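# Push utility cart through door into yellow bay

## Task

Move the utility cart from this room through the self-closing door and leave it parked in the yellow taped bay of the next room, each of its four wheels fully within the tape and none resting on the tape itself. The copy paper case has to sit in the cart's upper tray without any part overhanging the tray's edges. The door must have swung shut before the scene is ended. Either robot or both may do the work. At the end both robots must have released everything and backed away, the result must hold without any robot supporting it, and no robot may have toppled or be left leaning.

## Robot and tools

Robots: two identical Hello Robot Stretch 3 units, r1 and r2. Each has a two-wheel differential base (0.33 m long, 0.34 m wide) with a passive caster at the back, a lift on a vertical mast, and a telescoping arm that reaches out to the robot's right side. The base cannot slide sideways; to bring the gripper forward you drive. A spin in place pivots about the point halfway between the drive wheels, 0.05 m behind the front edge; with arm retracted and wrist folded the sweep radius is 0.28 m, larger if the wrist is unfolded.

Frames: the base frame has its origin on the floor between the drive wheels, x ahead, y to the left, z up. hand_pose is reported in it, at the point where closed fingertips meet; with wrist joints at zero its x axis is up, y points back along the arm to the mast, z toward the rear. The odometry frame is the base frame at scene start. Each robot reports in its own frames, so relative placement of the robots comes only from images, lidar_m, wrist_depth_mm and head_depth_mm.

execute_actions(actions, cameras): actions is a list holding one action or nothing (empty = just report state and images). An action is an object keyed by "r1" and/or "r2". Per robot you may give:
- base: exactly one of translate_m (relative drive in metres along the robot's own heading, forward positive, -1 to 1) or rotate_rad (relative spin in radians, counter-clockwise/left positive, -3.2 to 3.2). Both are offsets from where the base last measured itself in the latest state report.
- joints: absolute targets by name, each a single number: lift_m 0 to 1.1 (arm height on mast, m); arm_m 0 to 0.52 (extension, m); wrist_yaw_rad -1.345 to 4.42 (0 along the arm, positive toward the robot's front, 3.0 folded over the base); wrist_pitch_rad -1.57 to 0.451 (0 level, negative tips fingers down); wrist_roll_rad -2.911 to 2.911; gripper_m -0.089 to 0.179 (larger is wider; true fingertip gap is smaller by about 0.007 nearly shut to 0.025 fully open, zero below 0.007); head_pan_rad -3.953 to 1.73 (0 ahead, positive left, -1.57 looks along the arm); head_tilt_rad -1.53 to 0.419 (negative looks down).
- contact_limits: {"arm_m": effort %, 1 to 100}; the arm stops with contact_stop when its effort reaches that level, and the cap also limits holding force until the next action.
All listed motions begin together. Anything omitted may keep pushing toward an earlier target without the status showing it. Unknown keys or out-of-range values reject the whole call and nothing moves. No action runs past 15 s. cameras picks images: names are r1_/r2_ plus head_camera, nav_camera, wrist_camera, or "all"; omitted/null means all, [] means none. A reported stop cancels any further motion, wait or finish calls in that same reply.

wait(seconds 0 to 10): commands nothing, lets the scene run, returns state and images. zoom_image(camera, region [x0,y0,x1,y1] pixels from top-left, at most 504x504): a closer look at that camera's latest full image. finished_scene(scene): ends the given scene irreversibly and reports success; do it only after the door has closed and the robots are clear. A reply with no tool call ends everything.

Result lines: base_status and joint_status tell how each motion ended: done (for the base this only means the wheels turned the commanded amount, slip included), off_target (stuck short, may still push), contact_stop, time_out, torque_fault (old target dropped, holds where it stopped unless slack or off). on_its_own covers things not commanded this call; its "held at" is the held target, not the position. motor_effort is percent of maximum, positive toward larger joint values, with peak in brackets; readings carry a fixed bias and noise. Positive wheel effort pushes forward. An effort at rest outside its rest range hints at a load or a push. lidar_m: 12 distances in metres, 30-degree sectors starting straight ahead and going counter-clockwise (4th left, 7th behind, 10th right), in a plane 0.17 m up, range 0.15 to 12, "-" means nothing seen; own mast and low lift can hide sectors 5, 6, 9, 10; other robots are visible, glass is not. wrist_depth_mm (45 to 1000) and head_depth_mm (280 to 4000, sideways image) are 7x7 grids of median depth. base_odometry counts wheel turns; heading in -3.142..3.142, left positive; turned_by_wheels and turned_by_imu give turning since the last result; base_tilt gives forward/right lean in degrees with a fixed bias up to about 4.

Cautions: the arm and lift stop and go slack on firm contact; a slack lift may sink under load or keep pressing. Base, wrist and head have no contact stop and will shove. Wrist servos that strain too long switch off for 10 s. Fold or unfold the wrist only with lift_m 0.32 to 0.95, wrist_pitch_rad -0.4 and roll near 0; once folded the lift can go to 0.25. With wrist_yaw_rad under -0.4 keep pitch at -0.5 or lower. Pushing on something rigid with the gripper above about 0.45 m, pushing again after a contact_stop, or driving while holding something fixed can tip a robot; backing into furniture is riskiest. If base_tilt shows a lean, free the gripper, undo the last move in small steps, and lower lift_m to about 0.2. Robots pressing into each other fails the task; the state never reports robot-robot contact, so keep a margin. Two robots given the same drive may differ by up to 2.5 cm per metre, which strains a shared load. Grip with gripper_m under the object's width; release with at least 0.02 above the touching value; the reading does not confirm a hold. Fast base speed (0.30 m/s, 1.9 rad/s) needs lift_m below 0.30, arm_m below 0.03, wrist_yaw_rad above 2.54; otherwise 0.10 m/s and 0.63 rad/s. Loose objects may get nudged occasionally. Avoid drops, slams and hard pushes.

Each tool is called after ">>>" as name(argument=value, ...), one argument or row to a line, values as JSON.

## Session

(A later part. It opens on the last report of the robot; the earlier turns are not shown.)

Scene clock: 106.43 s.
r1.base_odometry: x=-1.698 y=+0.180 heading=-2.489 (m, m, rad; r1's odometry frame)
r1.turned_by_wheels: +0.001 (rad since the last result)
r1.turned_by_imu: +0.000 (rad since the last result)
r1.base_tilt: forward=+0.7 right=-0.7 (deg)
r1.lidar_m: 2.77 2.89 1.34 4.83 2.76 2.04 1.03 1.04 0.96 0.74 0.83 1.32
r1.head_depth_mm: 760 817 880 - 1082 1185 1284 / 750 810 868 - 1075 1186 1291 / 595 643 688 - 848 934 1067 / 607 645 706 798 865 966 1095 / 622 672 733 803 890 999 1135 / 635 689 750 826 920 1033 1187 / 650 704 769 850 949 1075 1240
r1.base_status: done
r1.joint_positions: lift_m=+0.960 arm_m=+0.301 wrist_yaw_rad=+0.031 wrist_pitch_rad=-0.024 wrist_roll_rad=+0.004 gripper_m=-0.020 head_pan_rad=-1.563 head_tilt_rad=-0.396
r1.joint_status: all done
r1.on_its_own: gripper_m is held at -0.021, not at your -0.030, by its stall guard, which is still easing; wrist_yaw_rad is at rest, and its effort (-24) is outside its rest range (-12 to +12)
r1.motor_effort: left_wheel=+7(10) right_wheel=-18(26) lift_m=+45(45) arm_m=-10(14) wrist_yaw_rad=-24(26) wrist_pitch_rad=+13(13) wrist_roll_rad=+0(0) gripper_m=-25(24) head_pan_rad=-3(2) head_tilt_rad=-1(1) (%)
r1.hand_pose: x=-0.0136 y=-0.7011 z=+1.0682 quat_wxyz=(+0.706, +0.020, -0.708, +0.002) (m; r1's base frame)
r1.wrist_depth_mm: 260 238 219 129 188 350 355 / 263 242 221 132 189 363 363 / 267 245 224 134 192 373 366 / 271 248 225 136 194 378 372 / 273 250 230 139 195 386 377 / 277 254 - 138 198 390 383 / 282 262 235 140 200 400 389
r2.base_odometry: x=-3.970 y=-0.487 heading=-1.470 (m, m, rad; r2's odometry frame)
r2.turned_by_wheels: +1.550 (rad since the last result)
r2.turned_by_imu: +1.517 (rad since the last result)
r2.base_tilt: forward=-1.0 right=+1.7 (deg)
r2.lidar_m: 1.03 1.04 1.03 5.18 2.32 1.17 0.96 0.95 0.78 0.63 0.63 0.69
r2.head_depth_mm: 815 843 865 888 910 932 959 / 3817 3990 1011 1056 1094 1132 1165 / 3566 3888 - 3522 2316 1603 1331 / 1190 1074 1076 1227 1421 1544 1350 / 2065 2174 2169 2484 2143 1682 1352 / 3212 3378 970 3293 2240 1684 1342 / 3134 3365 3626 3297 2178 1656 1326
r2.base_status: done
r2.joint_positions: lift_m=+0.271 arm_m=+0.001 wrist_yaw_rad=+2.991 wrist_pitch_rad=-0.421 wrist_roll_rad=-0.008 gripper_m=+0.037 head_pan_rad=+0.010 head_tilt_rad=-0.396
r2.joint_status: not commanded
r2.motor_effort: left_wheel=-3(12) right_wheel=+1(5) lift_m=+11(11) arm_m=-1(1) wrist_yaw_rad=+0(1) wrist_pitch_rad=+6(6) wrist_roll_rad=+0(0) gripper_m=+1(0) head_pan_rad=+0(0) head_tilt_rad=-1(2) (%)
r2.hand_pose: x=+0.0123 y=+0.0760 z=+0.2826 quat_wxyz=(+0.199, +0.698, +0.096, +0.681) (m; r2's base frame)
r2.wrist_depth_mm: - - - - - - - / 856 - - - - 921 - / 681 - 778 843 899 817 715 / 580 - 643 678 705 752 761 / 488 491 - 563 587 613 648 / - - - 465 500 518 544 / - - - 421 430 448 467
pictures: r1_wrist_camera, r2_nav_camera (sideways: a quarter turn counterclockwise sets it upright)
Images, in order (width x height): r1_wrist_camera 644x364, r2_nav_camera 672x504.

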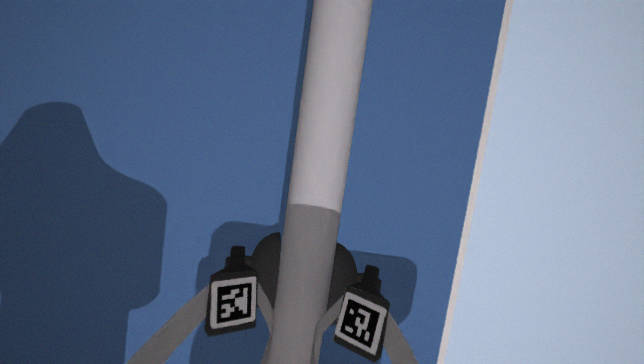

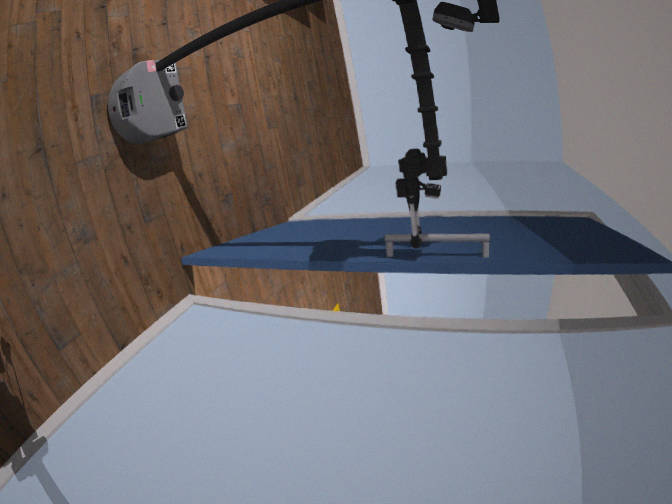

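>>> execute_actions(
  actions=[
    {"r1":{"base":{"translate_m":0.11},"joints":{"arm_m":0.15,"wrist_yaw_rad":-0.2}},"r2":{"base":{"translate_m":0.5}}},
  ],
  cameras=[],
)

>>> execute_actions(
  actions=[
    {"r1":{"base":{"translate_m":0.13},"joints":{"arm_m":0.0,"wrist_yaw_rad":-0.35}},"r2":{"base":{"translate_m":0.3},"joints":{"head_tilt_rad":-0.9}}},
  ],
  cameras=["r1_wrist_camera","r2_nav_camera"],
)

Scene clock: 116.27 s.
r1.base_odometry: x=-1.785 y=+0.114 heading=-2.489 (m, m, rad; r1's odometry frame)
r1.turned_by_wheels: +0.000 (rad since the last result)
r1.turned_by_imu: -0.002 (rad since the last result)
r1.base_tilt: forward=+0.7 right=-0.7 (deg)
r1.lidar_m: 2.66 2.77 1.30 1.51 2.91 2.15 2.08 0.74 0.59 0.59 0.73 1.34
r1.head_depth_mm: 457 499 856 930 - - 1288 / 465 494 534 567 - 746 816 / 483 512 556 598 - 793 861 / 501 544 592 647 722 808 922 / 523 566 619 683 765 860 996 / 545 592 651 722 810 922 1076 / 569 622 687 764 862 996 1175
r1.base_status: done
r1.joint_positions: lift_m=+0.960 arm_m=+0.151 wrist_yaw_rad=-0.180 wrist_pitch_rad=-0.026 wrist_roll_rad=+0.004 gripper_m=-0.017 head_pan_rad=-1.563 head_tilt_rad=-0.396
r1.joint_status: wrist_yaw_rad off_target (ended at -0.180, target -0.200); the others done
r1.on_its_own: gripper_m is held at -0.018, not at your -0.030, by its stall guard, which is not easing now; wrist_yaw_rad is at rest, and its effort (-17) is outside its rest range (-12 to +12)
r1.motor_effort: left_wheel=+4(22) right_wheel=-7(48) lift_m=+45(45) arm_m=-9(15) wrist_yaw_rad=-17(82) wrist_pitch_rad=+14(14) wrist_roll_rad=+0(0) gripper_m=-21(29) head_pan_rad=-3(2) head_tilt_rad=-1(1) (%)
r1.hand_pose: x=-0.0671 y=-0.5471 z=+1.0677 quat_wxyz=(+0.702, -0.054, -0.706, -0.073) (m; r1's base frame)
r1.wrist_depth_mm: 250 234 218 131 191 571 601 / 253 236 220 135 194 578 612 / 256 239 223 135 196 589 618 / 259 243 226 139 197 610 639 / 264 247 230 138 200 623 654 / 266 250 - 140 203 640 673 / 272 256 235 143 209 651 677
r2.base_odometry: x=-3.920 y=-0.984 heading=-1.470 (m, m, rad; r2's odometry frame)
r2.turned_by_wheels: +0.000 (rad since the last result)
r2.turned_by_imu: +0.001 (rad since the last result)
r2.base_tilt: forward=-1.1 right=+1.8 (deg)
r2.lidar_m: 0.52 3.33 0.80 2.03 3.47 1.75 1.42 1.10 0.56 0.45 0.45 0.49
r2.head_depth_mm: 3474 3851 - 3721 631 643 676 / 3305 3615 3946 3563 2348 1715 1339 / 3213 3424 3798 3567 2327 1719 1366 / 1331 1462 3588 3006 2188 1718 1364 / 622 690 771 869 996 1173 1271 / 403 434 469 518 568 633 1258 / 2734 2827 3067 592 2126 1668 1323
r2.base_status: done
r2.joint_positions: lift_m=+0.271 arm_m=+0.001 wrist_yaw_rad=+2.991 wrist_pitch_rad=-0.421 wrist_roll_rad=-0.008 gripper_m=+0.037 head_pan_rad=+0.010 head_tilt_rad=-0.396
r2.joint_status: not commanded
r2.motor_effort: left_wheel=-3(12) right_wheel=+1(5) lift_m=+12(12) arm_m=-1(1) wrist_yaw_rad=+0(0) wrist_pitch_rad=+6(6) wrist_roll_rad=+0(0) gripper_m=+0(0) head_pan_rad=+0(1) head_tilt_rad=-1(1) (%)
r2.hand_pose: x=+0.0123 y=+0.0760 z=+0.2826 quat_wxyz=(+0.199, +0.698, +0.096, +0.681) (m; r2's base frame)
r2.wrist_depth_mm: - - - - - - - / 858 - - - 749 - - / 674 - 776 788 664 885 - / 572 - 646 668 705 752 814 / 481 492 - 556 586 601 649 / - - - 471 498 518 545 / - - - 420 428 446 463
pictures: none
No camera images: the call's "cameras" was empty. Leave "cameras" out to get every camera's image.

Scene clock: 119.07 s.
r1.base_odometry: x=-1.888 y=+0.035 heading=-2.489 (m, m, rad; r1's odometry frame)
r1.turned_by_wheels: +0.000 (rad since the last result)
r1.turned_by_imu: -0.001 (rad since the last result)
r1.base_tilt: forward=+0.7 right=-0.7 (deg)
r1.lidar_m: 2.53 2.64 1.28 1.27 3.07 2.28 2.21 0.67 0.44 0.46 0.65 1.34
r1.head_depth_mm: 339 301 331 363 381 - - / 361 387 419 455 495 - - / 382 412 448 491 540 613 - / 405 441 481 529 591 665 765 / 433 473 519 576 648 742 864 / 465 510 564 634 723 840 1004 / 500 554 618 702 815 966 1186
r1.base_status: done
r1.joint_positions: lift_m=+0.960 arm_m=+0.001 wrist_yaw_rad=-0.327 wrist_pitch_rad=-0.028 wrist_roll_rad=+0.004 gripper_m=-0.017 head_pan_rad=-1.563 head_tilt_rad=-0.396
r1.joint_status: wrist_yaw_rad off_target (ended at -0.327, target -0.350); the others done
r1.on_its_own: gripper_m is held at -0.018, not at your -0.030, by its stall guard, which is not easing now; wrist_yaw_rad is at rest, and its effort (-19) is outside its rest range (-12 to +12)
r1.motor_effort: left_wheel=+3(14) right_wheel=-7(30) lift_m=+44(45) arm_m=-9(15) wrist_yaw_rad=-19(73) wrist_pitch_rad=+15(15) wrist_roll_rad=+0(0) gripper_m=-22(28) head_pan_rad=-2(2) head_tilt_rad=-1(1) (%)
r1.hand_pose: x=-0.1035 y=-0.3876 z=+1.0671 quat_wxyz=(+0.695, -0.105, -0.700, -0.125) (m; r1's base frame)
r1.wrist_depth_mm: 265 243 223 131 190 823 450 / 269 246 225 135 192 841 438 / 272 249 227 136 193 875 966 / 276 253 231 140 196 910 - / 281 256 234 139 198 924 - / 282 259 - 140 199 952 - / 288 266 241 143 201 988 -
r2.base_odometry: x=-3.889 y=-1.283 heading=-1.470 (m, m, rad; r2's odometry frame)
r2.turned_by_wheels: +0.000 (rad since the last result)
r2.turned_by_imu: +0.000 (rad since the last result)
r2.base_tilt: forward=-1.1 right=+1.8 (deg)
r2.lidar_m: 0.70 0.38 0.36 0.84 4.13 2.08 1.70 0.84 0.43 0.34 0.34 0.36
r2.head_depth_mm: 3224 2622 2082 1729 1456 652 726 / 3150 2579 2047 1705 1450 1264 953 / 3014 2601 2038 1673 1435 1242 1107 / 1147 1372 1911 1659 1429 1239 1103 / 895 1027 1211 1466 1409 1232 1090 / 672 744 837 948 1099 1185 1082 / 536 582 638 701 780 876 1066
r2.base_status: done
r2.joint_positions: lift_m=+0.271 arm_m=+0.001 wrist_yaw_rad=+2.991 wrist_pitch_rad=-0.421 wrist_roll_rad=-0.008 gripper_m=+0.037 head_pan_rad=+0.010 head_tilt_rad=-0.890
r2.joint_status: all done
r2.motor_effort: left_wheel=-4(11) right_wheel=+1(4) lift_m=+12(11) arm_m=+0(1) wrist_yaw_rad=+0(1) wrist_pitch_rad=+6(6) wrist_roll_rad=+0(0) gripper_m=+0(0) head_pan_rad=+0(0) head_tilt_rad=-4(25) (%)
r2.hand_pose: x=+0.0123 y=+0.0760 z=+0.2826 quat_wxyz=(+0.199, +0.698, +0.096, +0.681) (m; r2's base frame)
r2.wrist_depth_mm: - - - - - 338 325 / 863 - 978 688 - 361 358 / 676 - 763 683 763 397 395 / 571 - 641 680 652 443 436 / 484 493 - 559 517 503 501 / - - - 475 500 519 540 / - - - 420 430 449 461
pictures: r1_wrist_camera, r2_nav_camera (sideways: a quarter turn counterclockwise sets it upright)
Images, in order (width x height): r1_wrist_camera 644x364, r2_nav_camera 672x504.

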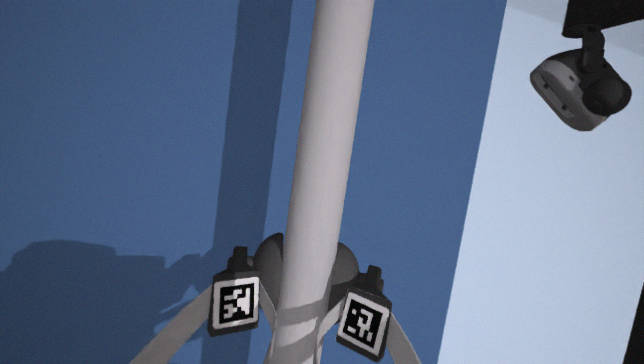

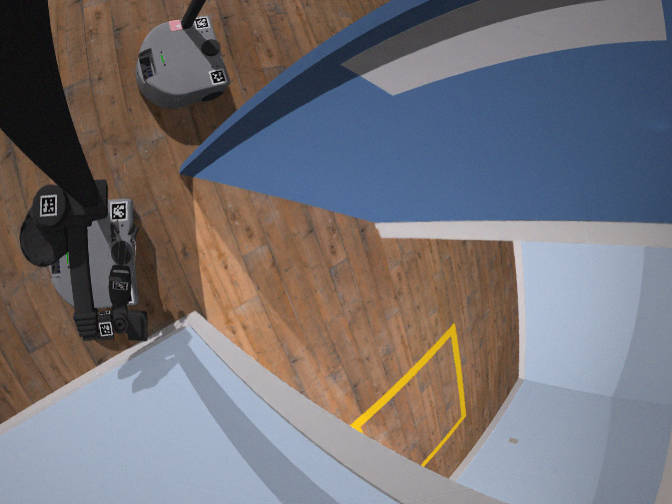

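>>> execute_actions(
  actions=[
    {"r2":{"base":{"rotate_rad":0.22}}},
  ],
  cameras=[],
)

>>> execute_actions(
  actions=[
    {"r2":{"base":{"translate_m":0.32}}},
  ],
  cameras=[],
)

>>> execute_actions(
  actions=[
    {"r1":{"joints":{"gripper_m":0.12,"lift_m":0.8}}},
  ],
  cameras=["r1_nav_camera","r2_nav_camera"],
)

Scene clock: 128.63 s.
r1.base_odometry: x=-1.888 y=+0.035 heading=-2.489 (m, m, rad; r1's odometry frame)
r1.turned_by_wheels: +0.000 (rad since the last result)
r1.turned_by_imu: -0.001 (rad since the last result)
r1.base_tilt: forward=+0.7 right=-0.7 (deg)
r1.lidar_m: 2.53 2.63 1.28 1.27 3.08 2.28 2.21 0.70 0.44 0.46 0.65 1.34
r1.head_depth_mm: 339 301 331 363 381 - - / 360 387 419 456 495 - - / 382 412 448 490 542 614 - / 406 440 482 529 591 667 762 / 433 473 520 577 649 744 866 / 465 509 565 634 722 840 1001 / 501 554 620 703 813 966 1187
r1.base_status: not commanded
r1.joint_positions: lift_m=+0.960 arm_m=+0.001 wrist_yaw_rad=-0.327 wrist_pitch_rad=-0.028 wrist_roll_rad=+0.004 gripper_m=-0.017 head_pan_rad=-1.563 head_tilt_rad=-0.396
r1.joint_status: not commanded
r1.on_its_own: gripper_m is held at -0.018, not at your -0.030, by its stall guard, which is not easing now; wrist_yaw_rad is at rest, and its effort (-18) is outside its rest range (-12 to +12)
r1.motor_effort: left_wheel=+3(3) right_wheel=-7(7) lift_m=+45(45) arm_m=-9(9) wrist_yaw_rad=-18(18) wrist_pitch_rad=+15(15) wrist_roll_rad=+0(0) gripper_m=-22(22) head_pan_rad=-3(2) head_tilt_rad=-2(1) (%)
r1.hand_pose: x=-0.1035 y=-0.3876 z=+1.0671 quat_wxyz=(+0.695, -0.105, -0.700, -0.125) (m; r1's base frame)
r1.wrist_depth_mm: 266 243 223 131 189 825 444 / 269 246 225 135 192 832 441 / 272 250 228 136 194 861 961 / 275 253 229 140 195 897 996 / 280 256 233 139 198 933 - / 283 259 - 140 200 950 - / 288 266 240 143 201 989 -
r2.base_odometry: x=-3.889 y=-1.283 heading=-1.250 (m, m, rad; r2's odometry frame)
r2.turned_by_wheels: +0.220 (rad since the last result)
r2.turned_by_imu: +0.216 (rad since the last result)
r2.base_tilt: forward=-1.1 right=+1.8 (deg)
r2.lidar_m: 0.50 0.36 0.76 2.00 2.83 1.84 1.69 0.58 0.38 0.34 0.35 3.35
r2.head_depth_mm: 2862 2658 2104 1712 1465 1269 742 / 1067 2352 2044 1705 1442 1264 1075 / 837 1070 1419 1681 1438 1248 1111 / 647 774 974 1303 1417 1247 1093 / 523 607 721 891 1153 1232 1091 / 441 498 575 674 822 1042 1084 / 380 424 476 542 633 1150 1080
r2.base_status: done
r2.joint_positions: lift_m=+0.271 arm_m=+0.001 wrist_yaw_rad=+2.991 wrist_pitch_rad=-0.421 wrist_roll_rad=-0.008 gripper_m=+0.037 head_pan_rad=+0.010 head_tilt_rad=-0.890
r2.joint_status: not commanded
r2.motor_effort: left_wheel=-4(13) right_wheel=+1(5) lift_m=+11(12) arm_m=-1(1) wrist_yaw_rad=+0(0) wrist_pitch_rad=+6(6) wrist_roll_rad=-1(0) gripper_m=+0(0) head_pan_rad=-1(0) head_tilt_rad=-4(4) (%)
r2.hand_pose: x=+0.0123 y=+0.0760 z=+0.2826 quat_wxyz=(+0.199, +0.698, +0.096, +0.681) (m; r2's base frame)
r2.wrist_depth_mm: - - - - - - 296 / 850 - - 982 747 - 308 / 681 - 786 757 646 690 332 / 576 - 646 682 698 408 362 / 487 489 - 554 584 433 397 / - - - 468 499 480 440 / - - - 420 432 447 464
pictures: none
No camera images: the call's "cameras" was empty. Leave "cameras" out to get every camera's image.

Scene clock: 131.50 s.
r1.base_odometry: x=-1.888 y=+0.035 heading=-2.489 (m, m, rad; r1's odometry frame)
r1.turned_by_wheels: +0.000 (rad since the last result)
r1.turned_by_imu: -0.001 (rad since the last result)
r1.base_tilt: forward=+0.7 right=-0.7 (deg)
r1.lidar_m: 2.53 2.63 1.28 1.27 3.09 2.29 2.22 1.31 0.44 0.46 0.65 1.34
r1.head_depth_mm: 338 301 331 364 381 - - / 361 388 419 456 493 - - / 382 412 447 491 542 612 - / 406 440 481 531 590 666 764 / 434 472 520 576 650 743 866 / 464 509 566 634 722 836 1002 / 500 553 619 703 811 960 1191
r1.base_status: not commanded
r1.joint_positions: lift_m=+0.960 arm_m=+0.001 wrist_yaw_rad=-0.327 wrist_pitch_rad=-0.028 wrist_roll_rad=+0.004 gripper_m=-0.017 head_pan_rad=-1.563 head_tilt_rad=-0.396
r1.joint_status: not commanded
r1.on_its_own: gripper_m is held at -0.018, not at your -0.030, by its stall guard, which is not easing now; wrist_yaw_rad is at rest, and its effort (-18) is outside its rest range (-12 to +12)
r1.motor_effort: left_wheel=+3(3) right_wheel=-7(7) lift_m=+45(44) arm_m=-10(10) wrist_yaw_rad=-18(18) wrist_pitch_rad=+15(15) wrist_roll_rad=+0(0) gripper_m=-22(22) head_pan_rad=-2(2) head_tilt_rad=-1(1) (%)
r1.hand_pose: x=-0.1035 y=-0.3876 z=+1.0671 quat_wxyz=(+0.695, -0.105, -0.700, -0.125) (m; r1's base frame)
r1.wrist_depth_mm: 264 243 223 131 190 822 912 / 268 247 225 135 192 861 952 / 272 250 228 135 193 869 973 / 277 253 231 140 196 904 - / 281 256 235 139 197 931 - / 284 259 - 140 200 943 - / 289 267 240 144 202 989 -
r2.base_odometry: x=-3.789 y=-1.586 heading=-1.250 (m, m, rad; r2's odometry frame)
r2.turned_by_wheels: +0.000 (rad since the last result)
r2.turned_by_imu: +0.000 (rad since the last result)
r2.base_tilt: forward=-1.0 right=+1.7 (deg)
r2.lidar_m: 0.29 0.20 0.18 0.19 3.35 2.19 2.00 0.50 0.32 0.35 3.24 0.96
r2.head_depth_mm: 799 2546 2051 1720 1465 1266 1122 / 670 879 1188 1689 1447 1253 1115 / 469 602 833 1277 1434 1253 1104 / 361 435 546 726 1098 1237 1095 / 300 340 405 497 645 924 1072 / - 296 322 378 458 580 796 / - - 287 310 355 423 527
r2.base_status: done
r2.joint_positions: lift_m=+0.271 arm_m=+0.001 wrist_yaw_rad=+2.991 wrist_pitch_rad=-0.421 wrist_roll_rad=-0.008 gripper_m=+0.037 head_pan_rad=+0.010 head_tilt_rad=-0.890
r2.joint_status: not commanded
r2.motor_effort: left_wheel=-3(12) right_wheel=+1(4) lift_m=+11(12) arm_m=+0(0) wrist_yaw_rad=+1(1) wrist_pitch_rad=+6(6) wrist_roll_rad=+0(0) gripper_m=+0(0) head_pan_rad=+1(0) head_tilt_rad=-3(4) (%)
r2.hand_pose: x=+0.0123 y=+0.0760 z=+0.2826 quat_wxyz=(+0.199, +0.698, +0.096, +0.681) (m; r2's base frame)
r2.wrist_depth_mm: - - 229 213 200 188 179 / 855 - 252 232 218 205 193 / 683 - 283 257 238 223 209 / 573 - 331 285 264 244 227 / 485 489 - 328 291 269 250 / - - - 364 324 303 277 / - - - 405 394 343 312
pictures: none
No camera images: the call's "cameras" was empty. Leave "cameras" out to get every camera's image.

Scene clock: 133.80 s.
r1.base_odometry: x=-1.888 y=+0.035 heading=-2.489 (m, m, rad; r1's odometry frame)
r1.turned_by_wheels: +0.000 (rad since the last result)
r1.turned_by_imu: -0.001 (rad since the last result)
r1.base_tilt: forward=+0.7 right=-0.7 (deg)
r1.lidar_m: 2.53 2.62 1.28 1.27 3.09 2.29 2.21 1.31 0.44 0.46 0.66 1.34
r1.head_depth_mm: 346 310 337 368 444 513 574 / 367 396 428 464 509 563 618 / 388 420 457 499 551 615 695 / 414 449 489 539 600 676 777 / 440 481 528 587 659 752 878 / 471 518 573 642 730 847 1010 / 507 560 626 711 821 971 1192
r1.base_status: not commanded
r1.joint_positions: lift_m=+0.800 arm_m=+0.000 wrist_yaw_rad=-0.347 wrist_pitch_rad=-0.019 wrist_roll_rad=+0.004 gripper_m=+0.120 head_pan_rad=-1.563 head_tilt_rad=-0.396
r1.joint_status: all done
r1.on_its_own: wrist_yaw_rad moved -0.020 to your old target -0.350
r1.motor_effort: left_wheel=+1(3) right_wheel=+1(7) lift_m=+25(43) arm_m=-6(9) wrist_yaw_rad=-2(18) wrist_pitch_rad=+10(22) wrist_roll_rad=+0(0) gripper_m=+0(80) head_pan_rad=-2(1) head_tilt_rad=-2(1) (%)
r1.hand_pose: x=-0.1084 y=-0.3859 z=+0.9102 quat_wxyz=(+0.694, -0.115, -0.699, -0.129) (m; r1's base frame)
r1.wrist_depth_mm: 264 246 228 142 199 842 947 / 268 250 231 143 200 865 - / 272 253 233 147 203 891 - / 274 256 236 215 205 934 - / 279 261 237 222 208 949 - / 282 - 240 223 211 968 - / 288 266 244 226 213 - -
r2.base_odometry: x=-3.789 y=-1.586 heading=-1.250 (m, m, rad; r2's odometry frame)
r2.turned_by_wheels: +0.000 (rad since the last result)
r2.turned_by_imu: +0.000 (rad since the last result)
r2.base_tilt: forward=-1.2 right=+1.7 (deg)
r2.lidar_m: 0.28 0.19 0.18 0.18 3.36 2.19 2.00 0.50 0.32 0.36 3.23 0.96
r2.head_depth_mm: 794 2544 2080 1712 1455 1266 1124 / 668 880 1180 1675 1441 1255 1116 / 460 591 824 1267 1430 1250 1106 / 352 424 530 712 1076 1237 1102 / 296 330 391 482 626 895 1072 / - 292 311 365 441 559 760 / - - - 299 341 407 504
r2.base_status: not commanded
r2.joint_positions: lift_m=+0.271 arm_m=+0.001 wrist_yaw_rad=+2.991 wrist_pitch_rad=-0.421 wrist_roll_rad=-0.008 gripper_m=+0.037 head_pan_rad=+0.010 head_tilt_rad=-0.890
r2.joint_status: not commanded
r2.motor_effort: left_wheel=-3(5) right_wheel=+1(2) lift_m=+12(11) arm_m=-1(1) wrist_yaw_rad=+0(1) wrist_pitch_rad=+6(6) wrist_roll_rad=+0(0) gripper_m=+0(1) head_pan_rad=-1(1) head_tilt_rad=-3(4) (%)
r2.hand_pose: x=+0.0123 y=+0.0760 z=+0.2826 quat_wxyz=(+0.199, +0.698, +0.096, +0.681) (m; r2's base frame)
r2.wrist_depth_mm: - - 220 205 194 183 173 / 868 - 244 224 210 198 187 / 673 - 269 246 229 216 203 / 574 - 302 272 255 237 221 / 487 492 - 315 281 262 243 / - - - 350 314 293 269 / - - - 401 380 334 303
pictures: r1_nav_camera (sideways: a quarter turn counterclockwise sets it upright), r2_nav_camera (sideways: a quarter turn counterclockwise sets it upright)
Images, in order (width x height): r1_nav_camera 672x504, r2_nav_camera 672x504.

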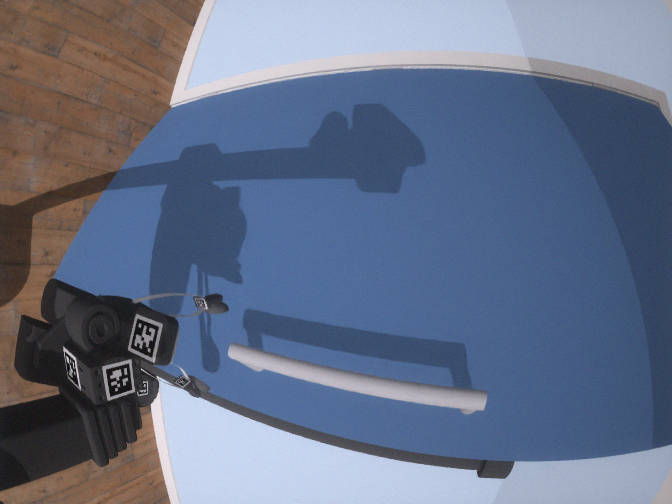

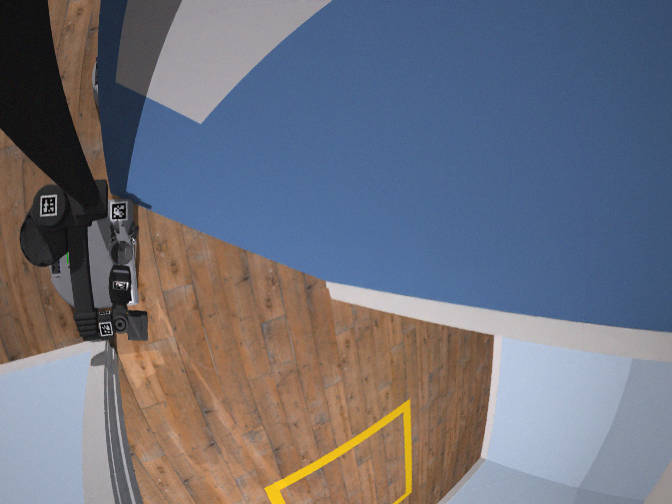

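>>> execute_actions(
  actions=[
    {"r1":{"base":{"rotate_rad":1.13},"joints":{"wrist_yaw_rad":1.57,"lift_m":0.45,"head_pan_rad":0,"head_tilt_rad":-0.8,"wrist_roll_rad":1.57,"gripper_m":0.17}},"r2":{"base":{"rotate_rad":0.3},"joints":{"lift_m":0.33}}},
  ],
  cameras=[],
)

>>> execute_actions(
  actions=[
    {"r1":{"base":{"translate_m":0.72}},"r2":{"base":{"translate_m":0.2}}},
  ],
  cameras=[],
)

>>> execute_actions(
  actions=[
    {"r1":{"base":{"rotate_rad":0.44}},"r2":{"base":{"rotate_rad":0.75}}},
  ],
  cameras=[],
)

>>> execute_actions(
  actions=[
    {"r2":{"base":{"translate_m":0.6}}},
  ],
  cameras=["r1_head_camera","r1_wrist_camera","r2_nav_camera"],
)

Scene clock: 153.87 s.
r1.base_odometry: x=-1.888 y=+0.035 heading=-1.359 (m, m, rad; r1's odometry frame)
r1.turned_by_wheels: +1.130 (rad since the last result)
r1.turned_by_imu: +1.130 (rad since the last result)
r1.base_tilt: forward=+0.7 right=-0.7 (deg)
r1.lidar_m: 1.27 4.79 2.88 2.25 2.22 1.22 0.46 0.49 0.74 1.47 2.53 2.71
r1.head_depth_mm: 3125 2589 2022 1687 1434 1247 1104 / 3425 2626 2052 1694 1441 1256 1112 / 3681 2650 2072 1710 1459 1263 1115 / 1291 1625 1741 1721 1461 1268 1122 / 1248 1669 1759 1681 1464 1274 1124 / 1308 1549 1819 1709 1477 1281 1129 / 3310 2695 2153 1769 1493 1291 1134
r1.base_status: done
r1.joint_positions: lift_m=+0.450 arm_m=+0.000 wrist_yaw_rad=+1.568 wrist_pitch_rad=-0.019 wrist_roll_rad=+1.569 gripper_m=+0.170 head_pan_rad=-0.007 head_tilt_rad=-0.790
r1.joint_status: all done
r1.motor_effort: left_wheel=+0(4) right_wheel=+3(7) lift_m=+25(25) arm_m=-5(6) wrist_yaw_rad=+2(4) wrist_pitch_rad=+10(11) wrist_roll_rad=+1(2) gripper_m=+0(84) head_pan_rad=+4(34) head_tilt_rad=-4(30) (%)
r1.hand_pose: x=+0.2344 y=-0.1462 z=+0.5599 quat_wxyz=(+0.008, +0.706, -0.708, -0.006) (m; r1's base frame)
r1.wrist_depth_mm: - - - - - - 720 / - - - - - - 713 / - - - - - - 684 / - - - - - - 666 / - - - - - 957 652 / - - - - - 949 630 / - - - - - - 605
r2.base_odometry: x=-3.789 y=-1.586 heading=-0.950 (m, m, rad; r2's odometry frame)
r2.turned_by_wheels: +0.300 (rad since the last result)
r2.turned_by_imu: +0.295 (rad since the last result)
r2.base_tilt: forward=-1.1 right=+1.7 (deg)
r2.lidar_m: 0.20 0.16 0.16 0.18 2.49 2.02 0.75 0.37 0.32 3.22 3.42 0.39
r2.head_depth_mm: 303 391 584 1143 1427 1266 1121 / - 320 422 656 1359 1251 1111 / - - 330 456 747 1231 1106 / - - 300 351 500 868 1105 / - - - 301 376 551 1042 / - - - - 312 404 616 / - - - - - 320 437
r2.base_status: done
r2.joint_positions: lift_m=+0.329 arm_m=+0.001 wrist_yaw_rad=+2.991 wrist_pitch_rad=-0.421 wrist_roll_rad=-0.008 gripper_m=+0.037 head_pan_rad=+0.010 head_tilt_rad=-0.890
r2.joint_status: all done
r2.motor_effort: left_wheel=-5(15) right_wheel=+1(4) lift_m=+35(37) arm_m=+0(1) wrist_yaw_rad=+0(1) wrist_pitch_rad=+6(6) wrist_roll_rad=+0(0) gripper_m=+0(0) head_pan_rad=+0(1) head_tilt_rad=-3(4) (%)
r2.hand_pose: x=+0.0123 y=+0.0760 z=+0.3415 quat_wxyz=(+0.199, +0.698, +0.096, +0.681) (m; r2's base frame)
r2.wrist_depth_mm: - - - 210 183 163 147 / 990 - - 227 197 174 156 / 791 - 920 249 213 185 164 / 658 - 724 275 232 199 176 / 558 563 - 320 250 216 188 / 491 503 528 347 267 235 202 / - - - 377 328 259 219
pictures: none
No camera images: the call's "cameras" was empty. Leave "cameras" out to get every camera's image.

Scene clock: 162.13 s.
r1.base_odometry: x=-1.737 y=-0.669 heading=-1.359 (m, m, rad; r1's odometry frame)
r1.turned_by_wheels: +0.000 (rad since the last result)
r1.turned_by_imu: +0.000 (rad since the last result)
r1.base_tilt: forward=+0.7 right=-0.7 (deg)
r1.lidar_m: 0.58 0.58 3.24 2.55 2.53 2.06 1.03 1.15 1.70 2.26 2.23 2.39
r1.head_depth_mm: 2804 2596 2038 1692 1429 1253 1107 / 3147 2611 2054 1698 1444 1255 1113 / 3518 2653 778 1596 1288 1259 1115 / 3677 956 809 1080 1238 1265 1121 / 689 760 816 1072 1215 1231 1125 / 681 736 799 1053 1007 1219 1133 / 664 749 818 768 985 1287 1137
r1.base_status: done
r1.joint_positions: lift_m=+0.450 arm_m=+0.000 wrist_yaw_rad=+1.568 wrist_pitch_rad=-0.019 wrist_roll_rad=+1.569 gripper_m=+0.170 head_pan_rad=-0.007 head_tilt_rad=-0.790
r1.joint_status: not commanded
r1.motor_effort: left_wheel=+0(2) right_wheel=+2(8) lift_m=+25(25) arm_m=-5(6) wrist_yaw_rad=+2(2) wrist_pitch_rad=+10(10) wrist_roll_rad=+1(0) gripper_m=+0(1) head_pan_rad=+3(4) head_tilt_rad=-4(5) (%)
r1.hand_pose: x=+0.2344 y=-0.1462 z=+0.5599 quat_wxyz=(+0.008, +0.706, -0.708, -0.006) (m; r1's base frame)
r1.wrist_depth_mm: - - - - - - 730 / - - - - - - 710 / - - - - - - 693 / - - - - - - 665 / - 569 671 - - 852 646 / - 541 840 - - 696 563 / - 531 925 540 - - 591
r2.base_odometry: x=-3.672 y=-1.749 heading=-0.950 (m, m, rad; r2's odometry frame)
r2.turned_by_wheels: +0.000 (rad since the last result)
r2.turned_by_imu: +0.001 (rad since the last result)
r2.base_tilt: forward=-1.1 right=+1.7 (deg)
r2.lidar_m: 0.17 0.15 0.15 0.18 2.74 2.22 0.82 0.46 3.27 3.24 3.13 0.27
r2.head_depth_mm: - - 328 503 1120 1271 1114 / - - 298 378 662 1233 1113 / - - - 318 460 973 1108 / - - - - 355 592 1081 / - - - - 308 425 831 / - - - - - 338 537 / - - - - - 300 395
r2.base_status: done
r2.joint_positions: lift_m=+0.329 arm_m=+0.001 wrist_yaw_rad=+2.991 wrist_pitch_rad=-0.421 wrist_roll_rad=-0.008 gripper_m=+0.037 head_pan_rad=+0.010 head_tilt_rad=-0.890
r2.joint_status: not commanded
r2.motor_effort: left_wheel=+2(22) right_wheel=+1(4) lift_m=+35(35) arm_m=-1(1) wrist_yaw_rad=+0(0) wrist_pitch_rad=+6(6) wrist_roll_rad=+0(0) gripper_m=+0(0) head_pan_rad=+0(1) head_tilt_rad=-4(4) (%)
r2.hand_pose: x=+0.0123 y=+0.0760 z=+0.3415 quat_wxyz=(+0.199, +0.698, +0.096, +0.681) (m; r2's base frame)
r2.wrist_depth_mm: - - 265 212 177 152 133 / - - 293 230 189 160 139 / 783 - 327 249 203 170 147 / 655 - 379 277 217 181 154 / 556 556 - 323 232 193 164 / 491 501 443 343 245 208 174 / - - - 366 300 224 185
pictures: none
No camera images: the call's "cameras" was empty. Leave "cameras" out to get every camera's image.

Scene clock: 164.53 s.
r1.base_odometry: x=-1.737 y=-0.669 heading=-0.919 (m, m, rad; r1's odometry frame)
r1.turned_by_wheels: +0.440 (rad since the last result)
r1.turned_by_imu: +0.440 (rad since the last result)
r1.base_tilt: forward=+0.7 right=-0.7 (deg)
r1.lidar_m: 0.58 3.49 2.59 2.51 2.22 1.14 1.19 1.65 2.27 2.23 2.32 0.59
r1.head_depth_mm: 660 730 787 1044 1024 1223 1106 / 671 742 791 1052 1200 1231 1110 / 3480 948 800 1060 1144 1237 1112 / 3527 990 808 1039 1153 1265 1122 / 3478 2701 1985 1694 1462 1276 1129 / 3522 2740 2136 1744 1484 1284 1128 / 3560 2790 2131 1767 1478 1291 1136
r1.base_status: done
r1.joint_positions: lift_m=+0.450 arm_m=+0.000 wrist_yaw_rad=+1.568 wrist_pitch_rad=-0.019 wrist_roll_rad=+1.569 gripper_m=+0.170 head_pan_rad=-0.007 head_tilt_rad=-0.790
r1.joint_status: not commanded
r1.motor_effort: left_wheel=+0(3) right_wheel=+2(7) lift_m=+26(25) arm_m=-6(6) wrist_yaw_rad=+2(2) wrist_pitch_rad=+10(10) wrist_roll_rad=+0(0) gripper_m=+0(0) head_pan_rad=+5(4) head_tilt_rad=-5(5) (%)
r1.hand_pose: x=+0.2344 y=-0.1461 z=+0.5599 quat_wxyz=(+0.008, +0.706, -0.708, -0.006) (m; r1's base frame)
r1.wrist_depth_mm: - - - - - - 731 / - 479 602 - 455 813 644 / - 491 654 - - 780 460 / - 514 707 - - 750 479 / - 533 774 - - 724 504 / - 547 626 555 - 677 558 / - - - - - - 567
r2.base_odometry: x=-3.672 y=-1.749 heading=-0.200 (m, m, rad; r2's odometry frame)
r2.turned_by_wheels: +0.750 (rad since the last result)
r2.turned_by_imu: +0.737 (rad since the last result)
r2.base_tilt: forward=-1.1 right=+1.7 (deg)
r2.lidar_m: - - 0.15 0.19 2.20 0.55 0.47 3.25 3.28 0.38 0.15 -
r2.head_depth_mm: - - - - - - - / - - - - - - - / - - - - - - - / - - - - - - - / - - - - - - - / - - - - - - - / - - - - - - -
r2.base_status: done
r2.joint_positions: lift_m=+0.329 arm_m=+0.001 wrist_yaw_rad=+2.991 wrist_pitch_rad=-0.421 wrist_roll_rad=-0.008 gripper_m=+0.037 head_pan_rad=+0.010 head_tilt_rad=-0.890
r2.joint_status: not commanded
r2.motor_effort: left_wheel=+0(10) right_wheel=+1(3) lift_m=+35(35) arm_m=+0(0) wrist_yaw_rad=+0(0) wrist_pitch_rad=+6(6) wrist_roll_rad=+0(0) gripper_m=+1(1) head_pan_rad=+0(0) head_tilt_rad=-4(4) (%)
r2.hand_pose: x=+0.0123 y=+0.0760 z=+0.3415 quat_wxyz=(+0.199, +0.698, +0.096, +0.681) (m; r2's base frame)
r2.wrist_depth_mm: - - - 245 132 91 69 / - - - 254 134 92 70 / 789 - 875 264 137 93 70 / 647 - 729 276 140 94 71 / 555 573 - 333 133 95 71 / 495 505 533 313 134 96 72 / - - - 260 160 97 73
pictures: none
No camera images: the call's "cameras" was empty. Leave "cameras" out to get every camera's image.

Scene clock: 171.53 s.
r1.base_odometry: x=-1.737 y=-0.669 heading=-0.919 (m, m, rad; r1's odometry frame)
r1.turned_by_wheels: +0.000 (rad since the last result)
r1.turned_by_imu: -0.002 (rad since the last result)
r1.base_tilt: forward=+0.6 right=-0.7 (deg)
r1.lidar_m: 0.58 3.50 2.59 2.51 2.22 1.71 0.75 0.62 2.28 2.23 2.32 0.59
r1.head_depth_mm: 658 730 789 1040 1026 1228 1101 / 672 742 791 1051 1199 1237 1112 / 3436 943 800 1057 1143 1230 1115 / 3512 994 809 1043 1154 1271 1121 / 3545 2701 1972 1701 1465 1272 1125 / 3518 2739 2137 1755 1490 1278 1131 / 3523 2771 2167 1770 1491 1288 1134
r1.base_status: not commanded
r1.joint_positions: lift_m=+0.450 arm_m=+0.000 wrist_yaw_rad=+1.568 wrist_pitch_rad=-0.019 wrist_roll_rad=+1.569 gripper_m=+0.170 head_pan_rad=-0.007 head_tilt_rad=-0.790
r1.joint_status: not commanded
r1.motor_effort: left_wheel=+0(0) right_wheel=+2(3) lift_m=+25(26) arm_m=-6(5) wrist_yaw_rad=+2(2) wrist_pitch_rad=+10(10) wrist_roll_rad=+0(0) gripper_m=+1(1) head_pan_rad=+4(4) head_tilt_rad=-4(5) (%)
r1.hand_pose: x=+0.2344 y=-0.1461 z=+0.5599 quat_wxyz=(+0.008, +0.706, -0.708, -0.006) (m; r1's base frame)
r1.wrist_depth_mm: - - - - - - 738 / - 475 599 - 456 797 638 / - 491 653 - - 779 462 / - 514 698 - - 741 479 / - 528 768 - - 708 501 / - 550 624 554 - 679 559 / - - - - - - 566
r2.base_odometry: x=-3.084 y=-1.868 heading=-0.200 (m, m, rad; r2's odometry frame)
r2.turned_by_wheels: +0.000 (rad since the last result)
r2.turned_by_imu: +0.001 (rad since the last result)
r2.base_tilt: forward=-1.2 right=+1.6 (deg)
r2.lidar_m: 0.20 0.77 0.73 2.81 2.56 1.34 1.06 3.71 0.36 0.21 0.18 0.18
r2.head_depth_mm: - - - - - 293 348 / - - - - - 331 445 / - - - - 314 416 617 / - - - 307 391 562 999 / 3324 2478 1960 1622 1378 1212 1090 / 3264 2443 1954 1630 1401 1218 1084 / 3212 2422 1947 1615 1214 1159 1076
r2.base_status: done
r2.joint_positions: lift_m=+0.329 arm_m=+0.001 wrist_yaw_rad=+2.987 wrist_pitch_rad=-0.421 wrist_roll_rad=-0.008 gripper_m=+0.037 head_pan_rad=+0.015 head_tilt_rad=-0.897
r2.joint_status: not commanded
r2.motor_effort: left_wheel=-4(26) right_wheel=+3(17) lift_m=+34(35) arm_m=-1(1) wrist_yaw_rad=+2(6) wrist_pitch_rad=+6(6) wrist_roll_rad=+0(0) gripper_m=+0(3) head_pan_rad=-3(3) head_tilt_rad=-1(4) (%)
r2.hand_pose: x=+0.0132 y=+0.0759 z=+0.3415 quat_wxyz=(+0.200, +0.698, +0.095, +0.681) (m; r2's base frame)
r2.wrist_depth_mm: - - - - - - - / 986 - - - - - - / 786 - 898 974 905 746 - / 659 - 734 778 718 611 861 / 557 568 - 639 663 629 718 / 488 503 534 549 570 592 622 / - - - 480 493 510 537
pictures: r1_head_camera (sideways: a quarter turn clockwise sets it upright), r1_wrist_camera, r2_nav_camera (sideways: a quarter turn counterclockwise sets it upright)
Images, in order (width x height): r1_head_camera 896x504, r1_wrist_camera 644x364, r2_nav_camera 672x504.

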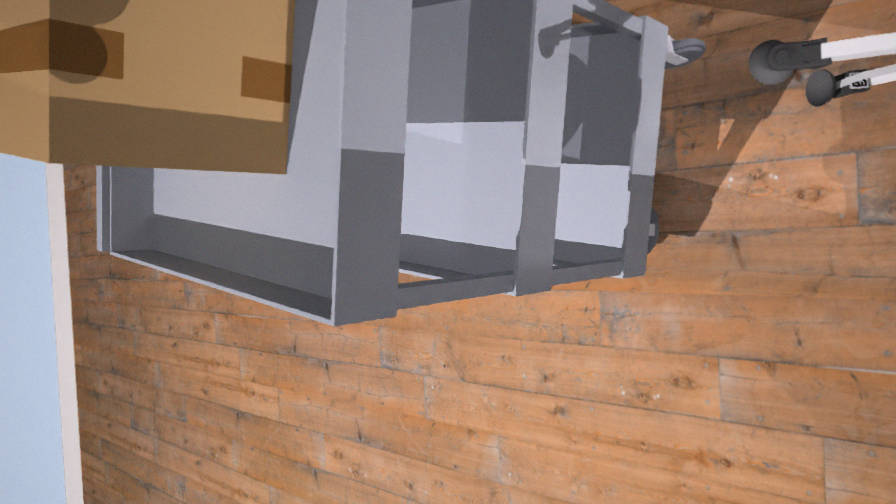

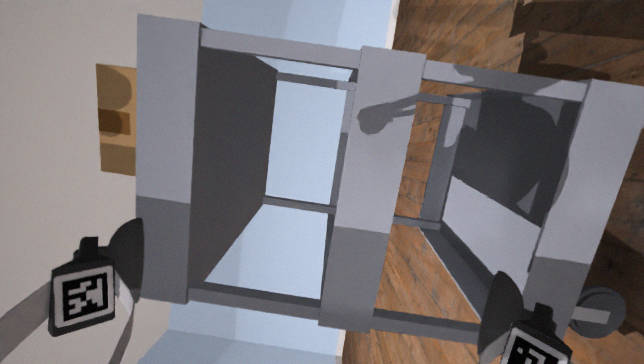

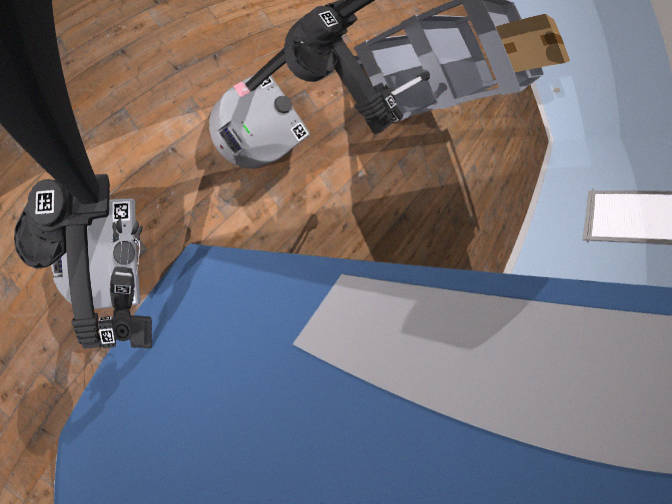

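>>> execute_actions(
  actions=[
    {"r1":{"base":{"translate_m":0.2},"joints":{"lift_m":0.405}},"r2":{"base":{"rotate_rad":-0.85}}},
  ],
  cameras=[],
)

>>> execute_actions(
  actions=[
    {"r1":{"base":{"translate_m":0.1}},"r2":{"base":{"translate_m":0.35}}},
  ],
  cameras=["r1_wrist_camera","r2_nav_camera"],
)

Scene clock: 180.53 s.
r1.base_odometry: x=-1.616 y=-0.828 heading=-0.919 (m, m, rad; r1's odometry frame)
r1.turned_by_wheels: +0.000 (rad since the last result)
r1.turned_by_imu: -0.001 (rad since the last result)
r1.base_tilt: forward=+0.7 right=-0.7 (deg)
r1.lidar_m: 0.39 3.49 2.59 2.50 2.50 1.89 0.81 1.86 2.31 2.23 0.48 0.39
r1.head_depth_mm: 600 534 625 648 855 841 1072 / 642 554 638 653 877 990 1115 / 3417 960 797 658 882 1031 1113 / 3360 992 787 663 870 1019 1117 / 3403 2737 2124 685 1416 1270 1126 / 3426 2733 2139 1753 1474 1285 1128 / 3433 2749 2156 1762 1487 1287 1138
r1.base_status: done
r1.joint_positions: lift_m=+0.405 arm_m=+0.000 wrist_yaw_rad=+1.568 wrist_pitch_rad=-0.019 wrist_roll_rad=+1.569 gripper_m=+0.170 head_pan_rad=-0.007 head_tilt_rad=-0.790
r1.joint_status: all done
r1.motor_effort: left_wheel=+0(1) right_wheel=+2(6) lift_m=+25(25) arm_m=-6(5) wrist_yaw_rad=+2(2) wrist_pitch_rad=+10(10) wrist_roll_rad=+0(0) gripper_m=+0(1) head_pan_rad=+4(4) head_tilt_rad=-4(3) (%)
r1.hand_pose: x=+0.2344 y=-0.1461 z=+0.5149 quat_wxyz=(+0.008, +0.706, -0.708, -0.006) (m; r1's base frame)
r1.wrist_depth_mm: 281 387 - 262 256 277 252 / 287 404 739 269 268 728 445 / 297 419 792 280 859 691 451 / 305 435 853 289 898 664 434 / 318 494 - 300 908 640 423 / - - - 313 - 608 412 / 349 - - 327 - - 395
r2.base_odometry: x=-3.084 y=-1.868 heading=-1.050 (m, m, rad; r2's odometry frame)
r2.turned_by_wheels: -0.850 (rad since the last result)
r2.turned_by_imu: -0.845 (rad since the last result)
r2.base_tilt: forward=-1.1 right=+1.7 (deg)
r2.lidar_m: - - 0.15 0.19 3.49 2.64 2.57 1.06 1.06 3.71 0.15 -
r2.head_depth_mm: - - - - - - 744 / - - - - - - 630 / - - - - - - 498 / - - - - - - 452 / - - - - - - 391 / - - - - - - 356 / - - - - - - -
r2.base_status: done
r2.joint_positions: lift_m=+0.329 arm_m=+0.001 wrist_yaw_rad=+2.994 wrist_pitch_rad=-0.420 wrist_roll_rad=-0.008 gripper_m=+0.037 head_pan_rad=+0.016 head_tilt_rad=-0.901
r2.joint_status: not commanded
r2.motor_effort: left_wheel=+11(61) right_wheel=-1(15) lift_m=+33(34) arm_m=+0(1) wrist_yaw_rad=-2(5) wrist_pitch_rad=+6(6) wrist_roll_rad=-1(0) gripper_m=+0(2) head_pan_rad=-4(7) head_tilt_rad=+0(1) (%)
r2.hand_pose: x=+0.0118 y=+0.0763 z=+0.3418 quat_wxyz=(+0.198, +0.698, +0.097, +0.682) (m; r2's base frame)
r2.wrist_depth_mm: - - - - 145 105 82 / 972 - 828 861 149 107 84 / 778 - 846 262 154 110 85 / 652 - 740 279 158 112 86 / 557 573 - 334 156 114 88 / 493 503 526 337 152 117 90 / - - - 285 190 120 91
pictures: none
No camera images: the call's "cameras" was empty. Leave "cameras" out to get every camera's image.

Scene clock: 185.10 s.
r1.base_odometry: x=-1.555 y=-0.908 heading=-0.919 (m, m, rad; r1's odometry frame)
r1.turned_by_wheels: +0.000 (rad since the last result)
r1.turned_by_imu: -0.001 (rad since the last result)
r1.base_tilt: forward=+0.7 right=-0.7 (deg)
r1.lidar_m: 0.29 3.47 2.60 2.50 2.61 1.99 1.55 0.99 2.31 2.24 0.36 0.29
r1.head_depth_mm: 600 456 510 603 552 774 993 / 3251 496 539 621 554 783 1014 / 3264 914 798 656 559 787 1039 / 3352 2681 783 664 560 789 1084 / 3336 2706 2116 1686 565 1249 1124 / 3334 2748 2134 1751 1475 1284 1126 / 3368 2766 2144 1767 1486 1286 1137
r1.base_status: done
r1.joint_positions: lift_m=+0.405 arm_m=+0.000 wrist_yaw_rad=+1.568 wrist_pitch_rad=-0.019 wrist_roll_rad=+1.569 gripper_m=+0.170 head_pan_rad=-0.007 head_tilt_rad=-0.790
r1.joint_status: not commanded
r1.motor_effort: left_wheel=+0(3) right_wheel=+2(6) lift_m=+25(25) arm_m=-6(5) wrist_yaw_rad=+2(2) wrist_pitch_rad=+10(10) wrist_roll_rad=+0(0) gripper_m=+0(1) head_pan_rad=+5(4) head_tilt_rad=-4(4) (%)
r1.hand_pose: x=+0.2344 y=-0.1461 z=+0.5149 quat_wxyz=(+0.008, +0.706, -0.708, -0.006) (m; r1's base frame)
r1.wrist_depth_mm: 280 385 721 167 164 931 610 / 290 400 731 173 170 661 462 / 299 419 795 179 176 691 449 / 307 437 - 186 183 668 435 / 315 496 - 193 192 637 425 / - - - 201 201 585 412 / 338 - - 209 - - 397
r2.base_odometry: x=-2.910 y=-2.172 heading=-1.050 (m, m, rad; r2's odometry frame)
r2.turned_by_wheels: +0.000 (rad since the last result)
r2.turned_by_imu: +0.000 (rad since the last result)
r2.base_tilt: forward=-1.1 right=+1.7 (deg)
r2.lidar_m: - 0.15 0.18 1.32 1.13 2.99 2.76 1.33 3.83 0.19 0.15 -
r2.head_depth_mm: - - - - - - - / - - - - - - - / - - - - - - 352 / - - - - - - 402 / - - - - - - 469 / - - - - - - 613 / - - - - - - 1041
r2.base_status: done
r2.joint_positions: lift_m=+0.329 arm_m=+0.001 wrist_yaw_rad=+2.984 wrist_pitch_rad=-0.420 wrist_roll_rad=-0.008 gripper_m=+0.037 head_pan_rad=+0.017 head_tilt_rad=-0.901
r2.joint_status: not commanded
r2.motor_effort: left_wheel=-1(32) right_wheel=+7(14) lift_m=+33(33) arm_m=-1(0) wrist_yaw_rad=+5(4) wrist_pitch_rad=+5(5) wrist_roll_rad=+0(0) gripper_m=+0(3) head_pan_rad=-4(5) head_tilt_rad=+0(1) (%)
r2.hand_pose: x=+0.0140 y=+0.0759 z=+0.3418 quat_wxyz=(+0.201, +0.698, +0.093, +0.681) (m; r2's base frame)
r2.wrist_depth_mm: - - - - - 178 116 / 918 - - - - 171 113 / 789 - 898 967 970 164 110 / 668 - 738 775 299 156 106 / 562 - - 634 256 151 104 / 490 505 530 542 219 146 101 / - - - 474 282 141 99
pictures: r1_wrist_camera, r2_nav_camera (sideways: a quarter turn counterclockwise sets it upright)
Images, in order (width x height): r1_wrist_camera 644x364, r2_nav_camera 672x504.

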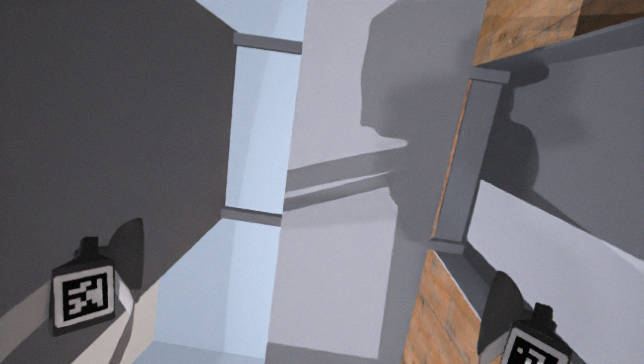

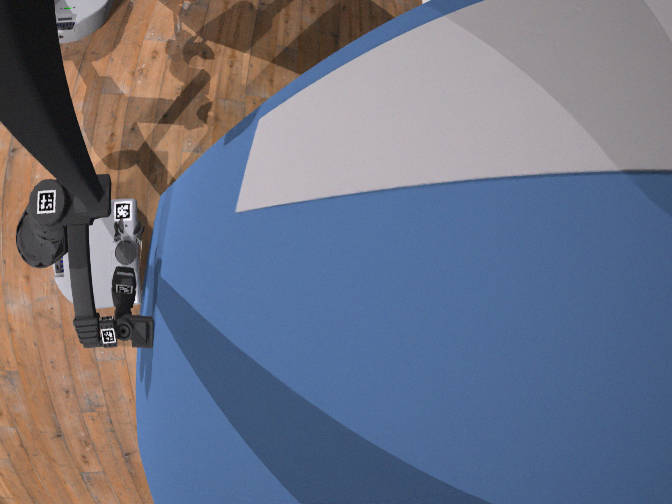

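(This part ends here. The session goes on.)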